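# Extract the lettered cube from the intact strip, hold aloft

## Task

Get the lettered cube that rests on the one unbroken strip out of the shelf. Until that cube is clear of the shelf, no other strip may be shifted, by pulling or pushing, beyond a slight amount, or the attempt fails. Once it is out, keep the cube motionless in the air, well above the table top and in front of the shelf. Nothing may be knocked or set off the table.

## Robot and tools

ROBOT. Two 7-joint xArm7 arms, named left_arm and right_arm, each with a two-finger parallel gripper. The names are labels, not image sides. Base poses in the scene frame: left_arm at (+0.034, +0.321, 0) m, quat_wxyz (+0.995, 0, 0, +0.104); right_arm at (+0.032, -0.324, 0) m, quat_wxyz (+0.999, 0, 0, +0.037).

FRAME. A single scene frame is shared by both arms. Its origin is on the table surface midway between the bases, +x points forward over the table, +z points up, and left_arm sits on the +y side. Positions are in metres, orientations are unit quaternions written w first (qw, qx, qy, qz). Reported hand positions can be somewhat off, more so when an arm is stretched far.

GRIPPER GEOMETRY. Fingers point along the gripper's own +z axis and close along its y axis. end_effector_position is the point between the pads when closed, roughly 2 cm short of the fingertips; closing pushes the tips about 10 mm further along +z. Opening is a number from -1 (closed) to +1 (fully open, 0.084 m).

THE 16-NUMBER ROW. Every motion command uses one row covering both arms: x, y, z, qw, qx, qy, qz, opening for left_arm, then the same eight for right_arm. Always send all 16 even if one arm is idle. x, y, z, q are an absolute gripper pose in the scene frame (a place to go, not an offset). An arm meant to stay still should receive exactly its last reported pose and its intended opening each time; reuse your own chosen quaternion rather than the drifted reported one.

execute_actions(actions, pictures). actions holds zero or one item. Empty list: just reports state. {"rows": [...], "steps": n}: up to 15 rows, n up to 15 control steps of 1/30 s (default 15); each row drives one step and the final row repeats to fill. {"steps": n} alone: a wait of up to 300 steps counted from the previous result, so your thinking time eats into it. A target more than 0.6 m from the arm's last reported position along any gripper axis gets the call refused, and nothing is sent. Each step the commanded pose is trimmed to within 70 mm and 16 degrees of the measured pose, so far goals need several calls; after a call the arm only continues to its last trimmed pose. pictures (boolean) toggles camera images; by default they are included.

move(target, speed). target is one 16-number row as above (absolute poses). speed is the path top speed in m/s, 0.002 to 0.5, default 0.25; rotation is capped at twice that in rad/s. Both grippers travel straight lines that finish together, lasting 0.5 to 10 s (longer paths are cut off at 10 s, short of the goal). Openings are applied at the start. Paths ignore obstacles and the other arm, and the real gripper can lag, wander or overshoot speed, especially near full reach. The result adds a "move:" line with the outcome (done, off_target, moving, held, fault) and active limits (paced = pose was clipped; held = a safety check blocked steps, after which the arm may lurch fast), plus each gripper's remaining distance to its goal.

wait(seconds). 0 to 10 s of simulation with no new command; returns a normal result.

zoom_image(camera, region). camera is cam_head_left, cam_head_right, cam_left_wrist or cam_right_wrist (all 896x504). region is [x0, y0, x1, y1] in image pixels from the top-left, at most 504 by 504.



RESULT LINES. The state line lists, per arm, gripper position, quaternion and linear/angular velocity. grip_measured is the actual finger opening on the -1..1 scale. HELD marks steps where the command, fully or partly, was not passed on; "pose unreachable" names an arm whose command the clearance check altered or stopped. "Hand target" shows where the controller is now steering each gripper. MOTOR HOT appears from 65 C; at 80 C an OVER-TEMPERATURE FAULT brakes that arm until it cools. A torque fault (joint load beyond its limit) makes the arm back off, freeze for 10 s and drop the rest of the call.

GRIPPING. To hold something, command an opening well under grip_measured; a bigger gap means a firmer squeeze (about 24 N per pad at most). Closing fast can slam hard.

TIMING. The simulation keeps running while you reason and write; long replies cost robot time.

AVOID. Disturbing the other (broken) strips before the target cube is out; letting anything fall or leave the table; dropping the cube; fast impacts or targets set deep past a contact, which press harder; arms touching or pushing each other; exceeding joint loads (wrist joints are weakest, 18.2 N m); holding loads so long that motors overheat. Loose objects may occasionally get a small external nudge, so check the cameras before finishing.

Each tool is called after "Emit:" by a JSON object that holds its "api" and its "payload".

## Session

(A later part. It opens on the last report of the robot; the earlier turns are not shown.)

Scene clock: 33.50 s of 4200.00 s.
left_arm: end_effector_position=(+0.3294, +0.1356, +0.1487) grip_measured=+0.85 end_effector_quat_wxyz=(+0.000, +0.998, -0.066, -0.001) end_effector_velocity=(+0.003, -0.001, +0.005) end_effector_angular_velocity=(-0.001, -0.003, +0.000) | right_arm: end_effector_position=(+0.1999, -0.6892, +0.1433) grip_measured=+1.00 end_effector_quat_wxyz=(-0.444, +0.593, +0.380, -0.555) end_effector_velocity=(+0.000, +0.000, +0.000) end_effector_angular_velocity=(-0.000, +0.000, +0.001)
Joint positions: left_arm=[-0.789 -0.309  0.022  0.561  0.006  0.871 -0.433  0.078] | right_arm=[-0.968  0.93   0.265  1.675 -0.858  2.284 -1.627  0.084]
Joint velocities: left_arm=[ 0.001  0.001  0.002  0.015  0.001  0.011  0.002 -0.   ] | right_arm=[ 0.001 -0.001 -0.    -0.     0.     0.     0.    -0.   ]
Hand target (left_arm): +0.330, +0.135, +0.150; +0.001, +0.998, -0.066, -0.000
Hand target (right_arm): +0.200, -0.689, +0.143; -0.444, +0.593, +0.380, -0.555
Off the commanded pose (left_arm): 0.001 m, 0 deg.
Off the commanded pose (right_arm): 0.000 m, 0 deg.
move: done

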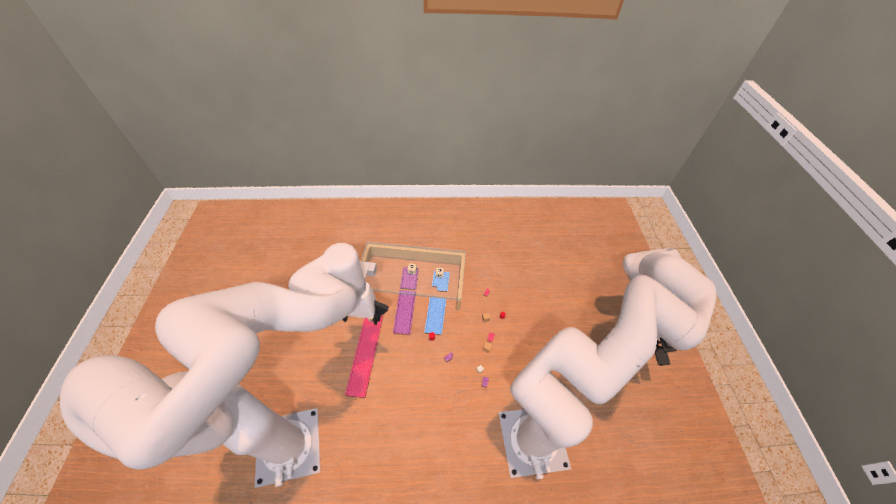

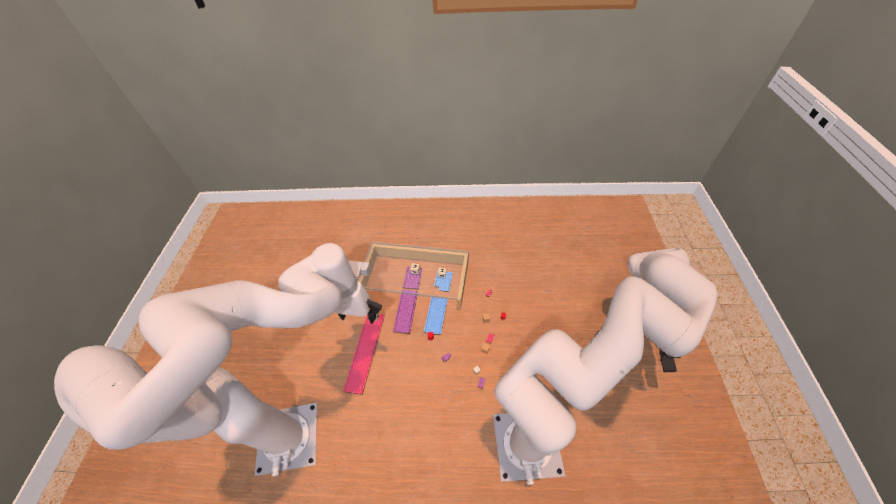

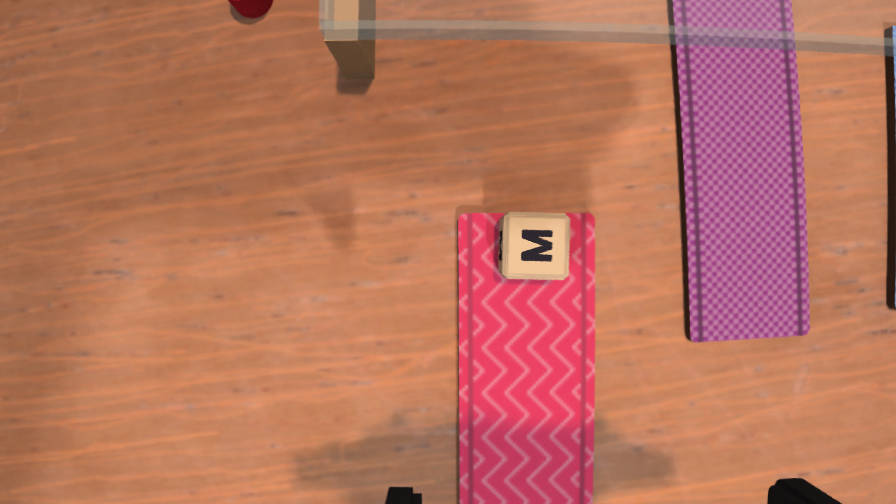

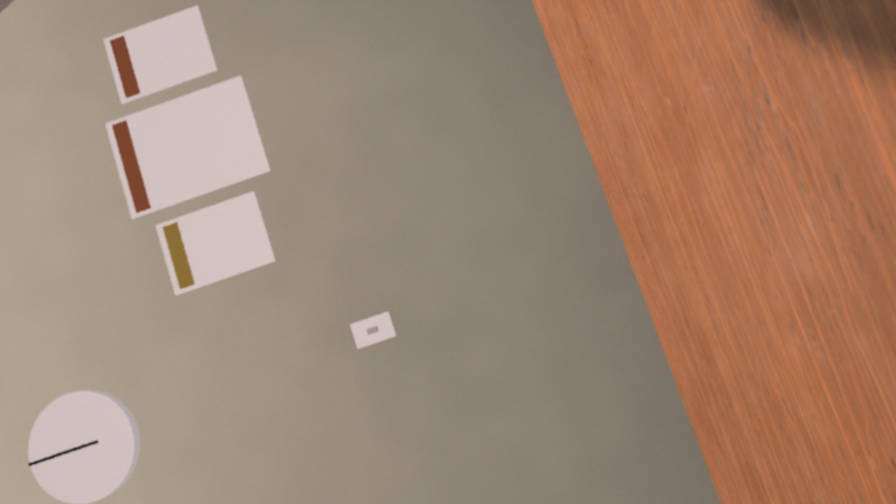

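Emit:
{"api": "move", "payload": {"target": [0.394,0.127,0.07,0,0.998,-0.065,0,0.2,0.1999,-0.6892,0.1433,-0.444,0.593,0.38,-0.555,1]}}

Emit:
{"api": "move", "payload": {"target": [0.394,0.127,0.03,0,0.998,-0.065,0,0.2,0.1999,-0.6892,0.1433,-0.444,0.593,0.38,-0.555,1], "speed": 0.06}}

Emit:
{"api": "move", "payload": {"target": [0.394,0.127,0.03,0,0.998,-0.065,0,-0.8,0.1999,-0.6892,0.1433,-0.444,0.593,0.38,-0.555,1]}}

Emit:
{"api": "move", "payload": {"target": [0.38,0.12,0.2,0,0.998,-0.065,0,-0.8,0.1999,-0.6892,0.1433,-0.444,0.593,0.38,-0.555,1], "speed": 0.15}}

Scene clock: 38.07 s of 4200.00 s.
left_arm: end_effector_position=(+0.3939, +0.1272, +0.0705) grip_measured=+0.19 end_effector_quat_wxyz=(-0.000, +0.998, -0.065, +0.001) end_effector_velocity=(-0.000, +0.001, -0.003) end_effector_angular_velocity=(+0.003, +0.004, +0.001) | right_arm: end_effector_position=(+0.1999, -0.6892, +0.1433) grip_measured=+1.00 end_effector_quat_wxyz=(-0.444, +0.593, +0.380, -0.555) end_effector_velocity=(-0.000, -0.000, +0.000) end_effector_angular_velocity=(-0.001, +0.000, -0.000)
Joint positions: left_arm=[-0.761  0.062  0.059  0.679 -0.005  0.617 -0.36   0.052] | right_arm=[-0.968  0.93   0.265  1.675 -0.858  2.284 -1.627  0.084]
Joint velocities: left_arm=[ 0.001  0.008  0.001  0.001 -0.    -0.002  0.001 -0.   ] | right_arm=[-0.    -0.001 -0.    -0.     0.     0.     0.    -0.   ]
Hand target (left_arm): +0.394, +0.127, +0.070; -0.000, +0.998, -0.065, +0.000
Hand target (right_arm): +0.200, -0.689, +0.143; -0.444, +0.593, +0.380, -0.555
Off the commanded pose (left_arm): 0.001 m, 0 deg.
Off the commanded pose (right_arm): 0.000 m, 0 deg.
After step 90, 0.63 s passed at rest.
move: done

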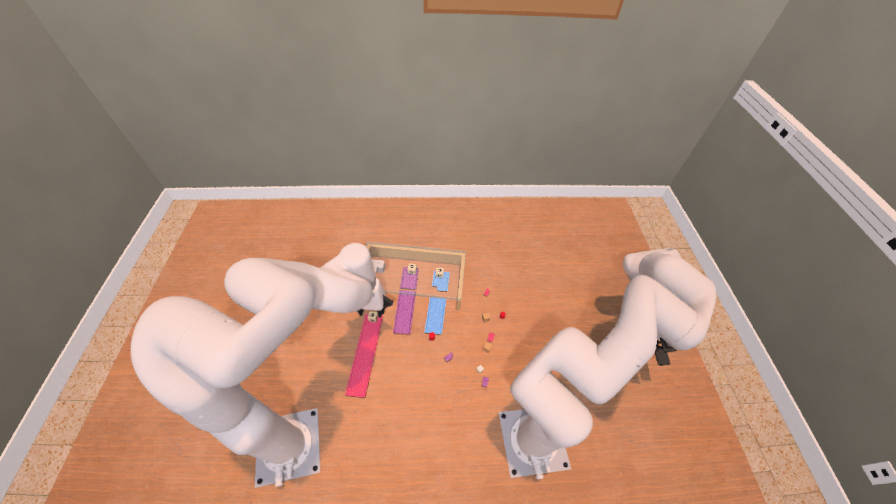

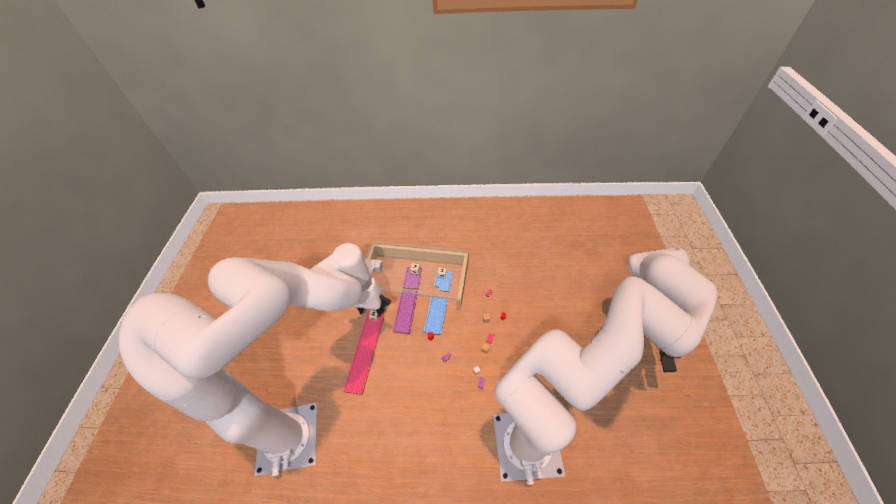

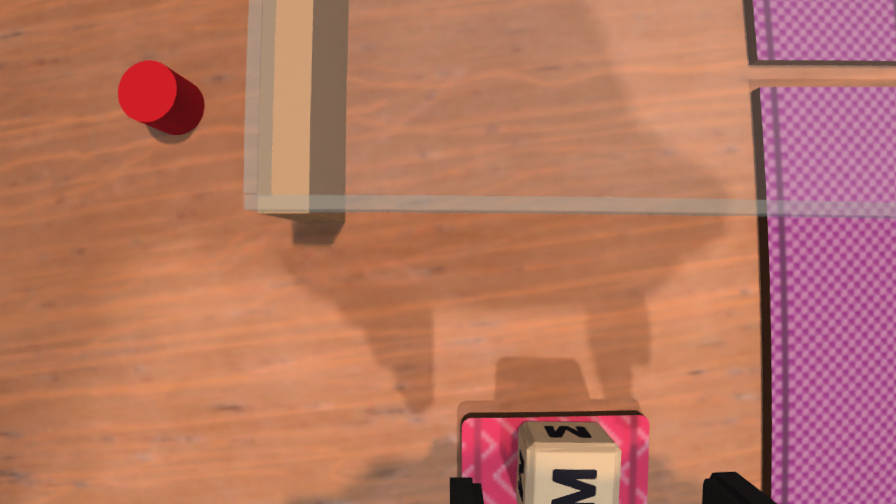

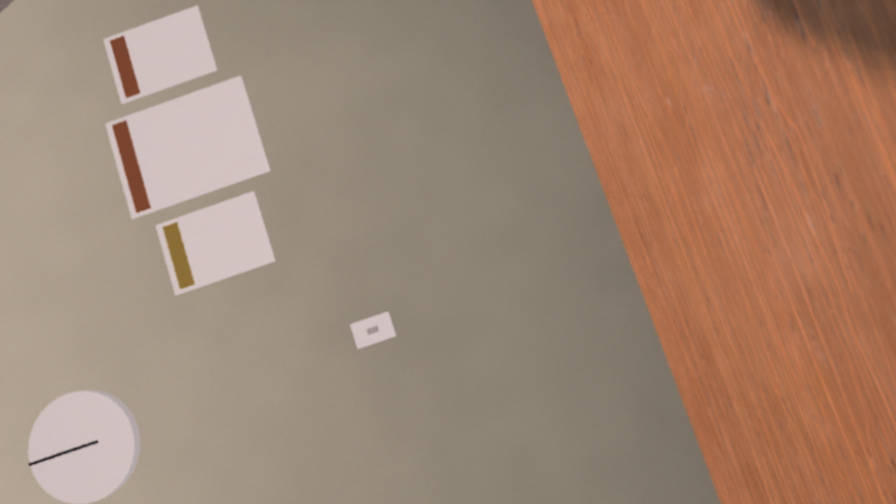

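Scene clock: 39.07 s of 4200.00 s.
left_arm: end_effector_position=(+0.3941, +0.1271, +0.0303) grip_measured=+0.19 end_effector_quat_wxyz=(-0.000, +0.998, -0.065, +0.000) end_effector_velocity=(-0.000, +0.000, -0.001) end_effector_angular_velocity=(+0.001, +0.000, -0.001) | right_arm: end_effector_position=(+0.1999, -0.6892, +0.1433) grip_measured=+1.00 end_effector_quat_wxyz=(-0.444, +0.593, +0.380, -0.555) end_effector_velocity=(+0.000, +0.000, +0.000) end_effector_angular_velocity=(+0.000, +0.000, +0.000)
Joint positions: left_arm=[-0.759  0.172  0.056  0.666 -0.019  0.493 -0.35   0.052] | right_arm=[-0.968  0.93   0.265  1.675 -0.858  2.284 -1.627  0.084]
Joint velocities: left_arm=[ 0.     0.002  0.    -0.001  0.001 -0.002  0.001 -0.   ] | right_arm=[ 0. -0. -0. -0.  0.  0. -0.  0.]
Hand target (left_arm): +0.394, +0.127, +0.030; -0.000, +0.998, -0.065, +0.000
Hand target (right_arm): +0.200, -0.689, +0.143; -0.444, +0.593, +0.380, -0.555
Off the commanded pose (left_arm): 0.000 m, 0 deg.
Off the commanded pose (right_arm): 0.000 m, 0 deg.
move: done

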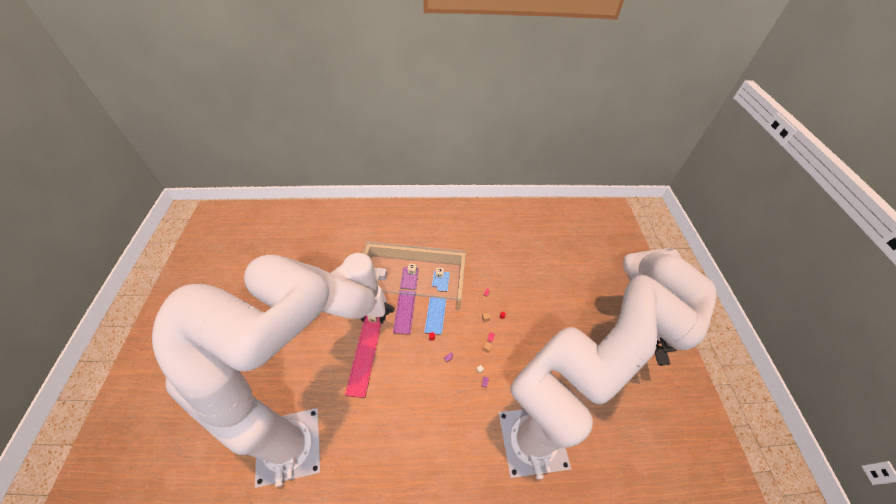

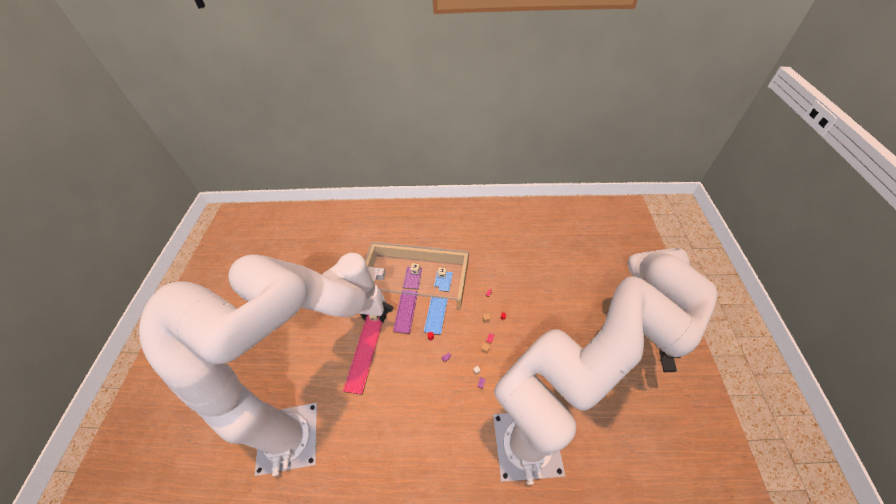

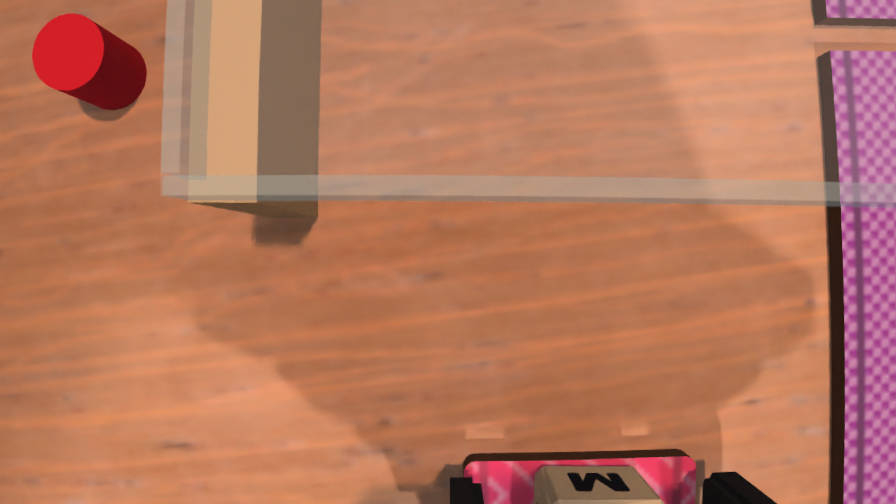

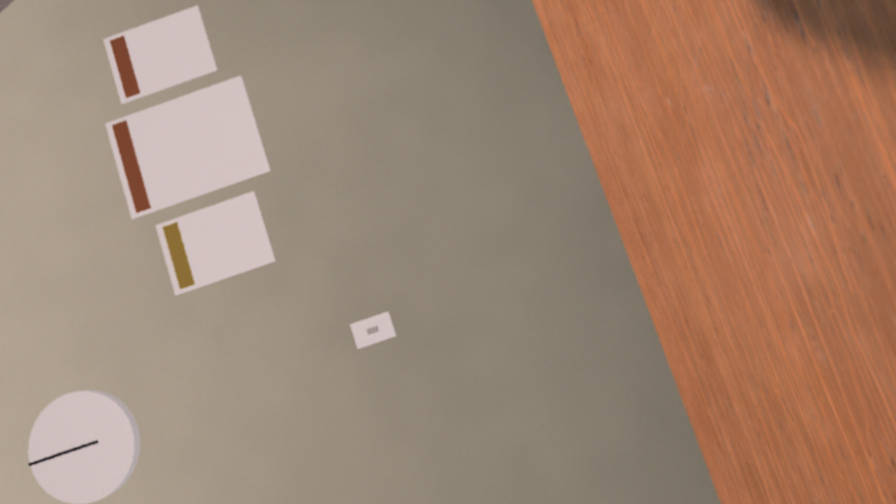

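Scene clock: 39.77 s of 4200.00 s.
left_arm: end_effector_position=(+0.3943, +0.1269, +0.0303) grip_measured=-0.43 end_effector_quat_wxyz=(+0.000, +0.998, -0.065, +0.000) end_effector_velocity=(+0.000, +0.000, -0.000) end_effector_angular_velocity=(+0.000, +0.001, +0.001) | right_arm: end_effector_position=(+0.1999, -0.6892, +0.1433) grip_measured=+1.00 end_effector_quat_wxyz=(-0.444, +0.593, +0.380, -0.555) end_effector_velocity=(-0.000, +0.000, -0.000) end_effector_angular_velocity=(+0.001, +0.000, -0.001)
Joint positions: left_arm=[-0.759  0.173  0.055  0.666 -0.02   0.493 -0.349  0.025] | right_arm=[-0.968  0.93   0.265  1.675 -0.858  2.284 -1.627  0.084]
Joint velocities: left_arm=[ 0.001  0.001  0.    -0.    -0.    -0.     0.     0.   ] | right_arm=[ 0.     0.001 -0.     0.     0.001 -0.    -0.     0.   ]
Hand target (left_arm): +0.394, +0.127, +0.030; -0.000, +0.998, -0.065, +0.000
Hand target (right_arm): +0.200, -0.689, +0.143; -0.444, +0.593, +0.380, -0.555
Off the commanded pose (left_arm): 0.000 m, 0 deg.
Off the commanded pose (right_arm): 0.000 m, 0 deg.
move: done

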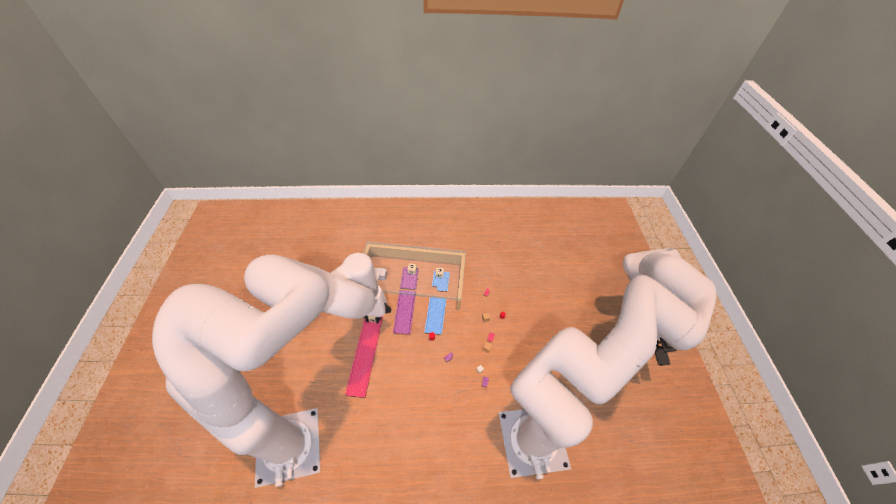

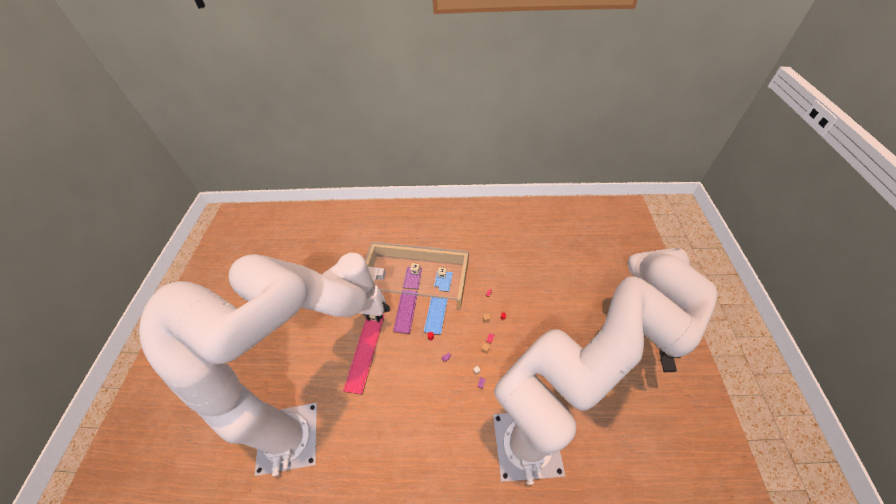

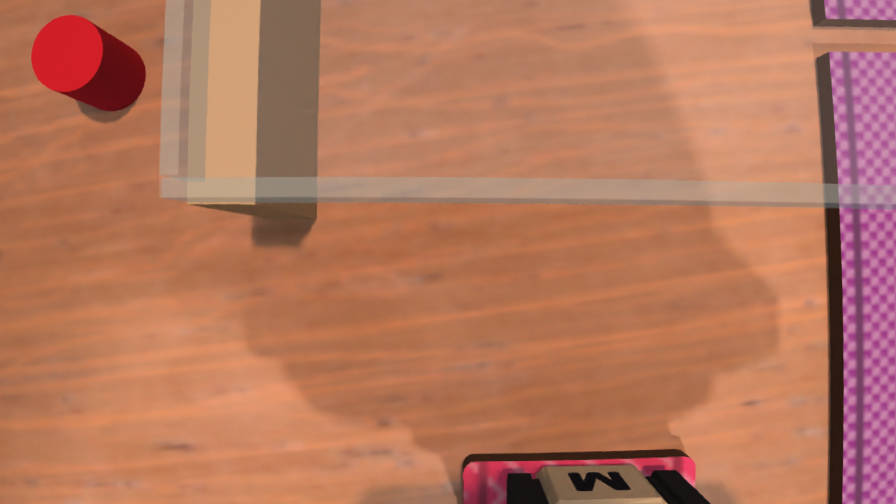

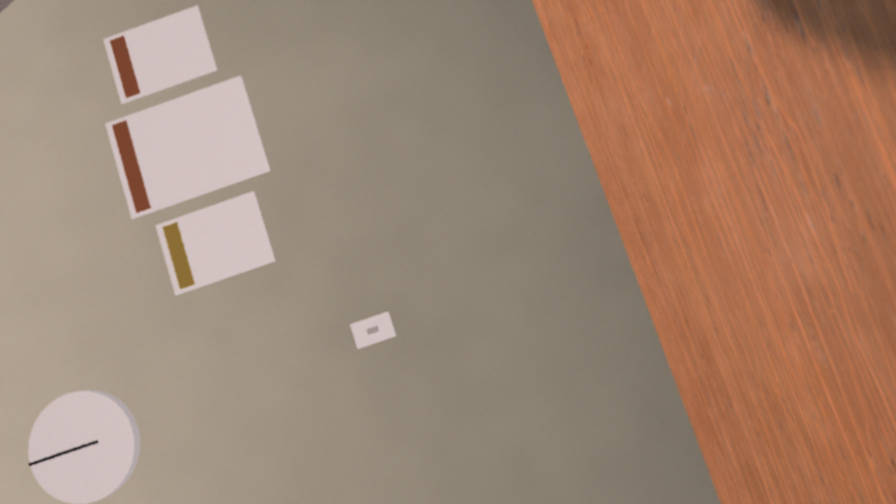

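Scene clock: 41.30 s of 4200.00 s.
left_arm: end_effector_position=(+0.3801, +0.1195, +0.1991) grip_measured=-0.43 end_effector_quat_wxyz=(+0.000, +0.998, -0.066, -0.001) end_effector_velocity=(+0.001, -0.001, +0.004) end_effector_angular_velocity=(-0.003, -0.005, -0.000) | right_arm: end_effector_position=(+0.1999, -0.6892, +0.1433) grip_measured=+1.00 end_effector_quat_wxyz=(-0.444, +0.593, +0.380, -0.555) end_effector_velocity=(+0.001, +0.000, +0.000) end_effector_angular_velocity=(+0.001, -0.001, +0.001)
Joint positions: left_arm=[-0.777 -0.204  0.041  0.814  0.008  1.02  -0.402  0.025] | right_arm=[-0.968  0.93   0.265  1.675 -0.858  2.284 -1.627  0.084]
Joint velocities: left_arm=[-0.001 -0.004 -0.     0.006 -0.     0.004 -0.    -0.   ] | right_arm=[ 0.001 -0.     0.     0.     0.001  0.    -0.    -0.   ]
Hand target (left_arm): +0.380, +0.119, +0.200; +0.001, +0.998, -0.066, -0.000
Hand target (right_arm): +0.200, -0.689, +0.143; -0.444, +0.593, +0.380, -0.555
Off the commanded pose (left_arm): 0.001 m, 0 deg.
Off the commanded pose (right_arm): 0.000 m, 0 deg.
move: done

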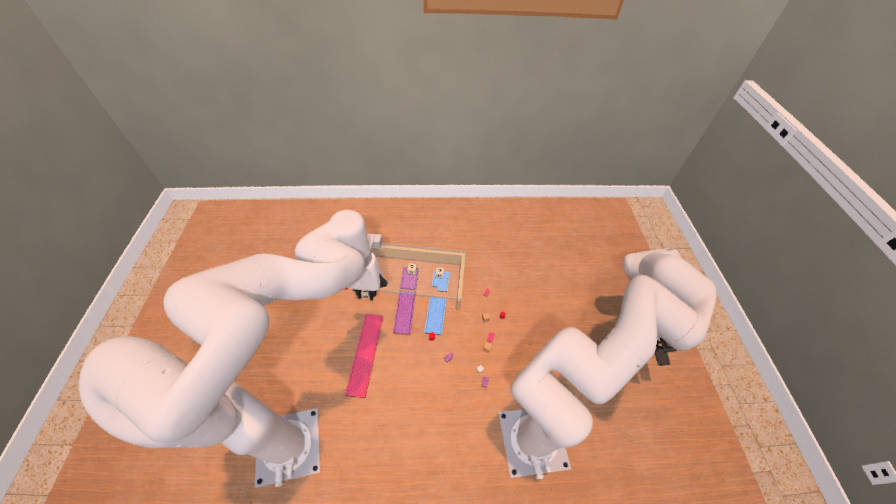

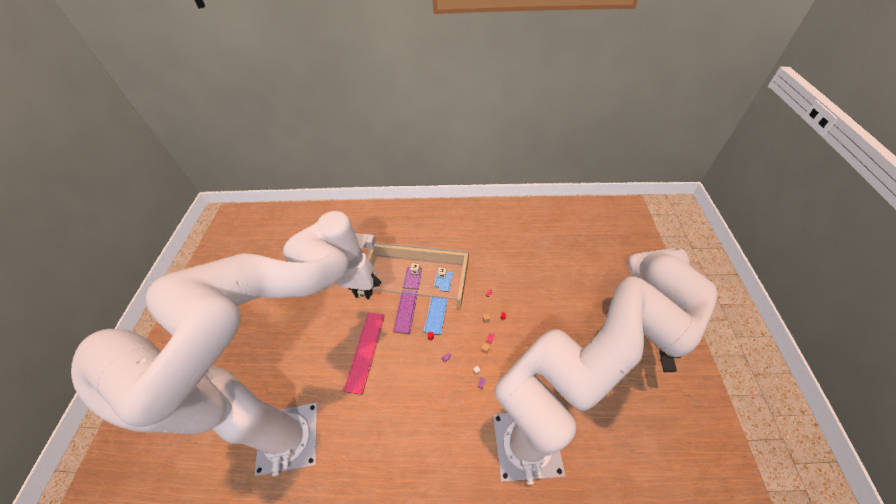

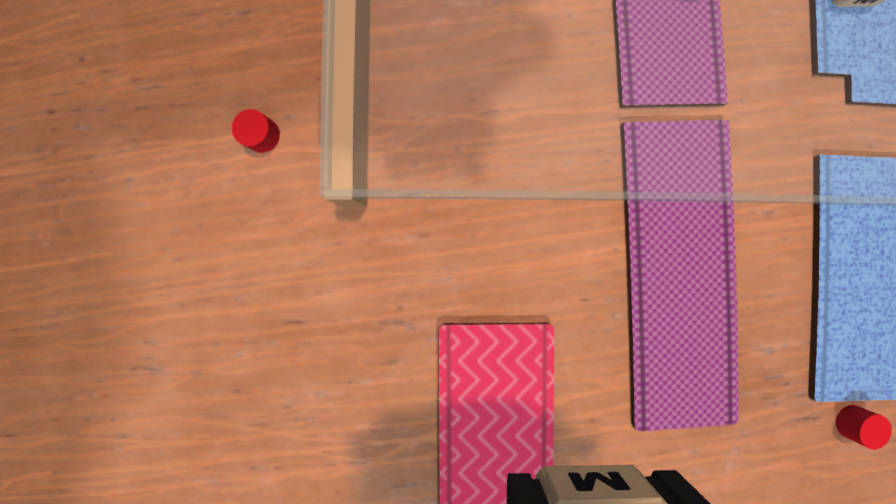

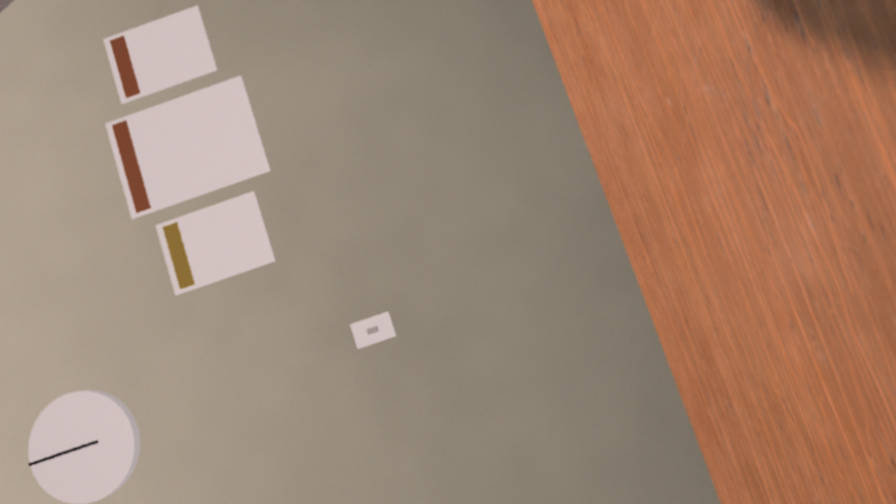

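Emit:
{"api": "finished_scene", "payload": {"scene": 2}}

The scene is finished: the task was done.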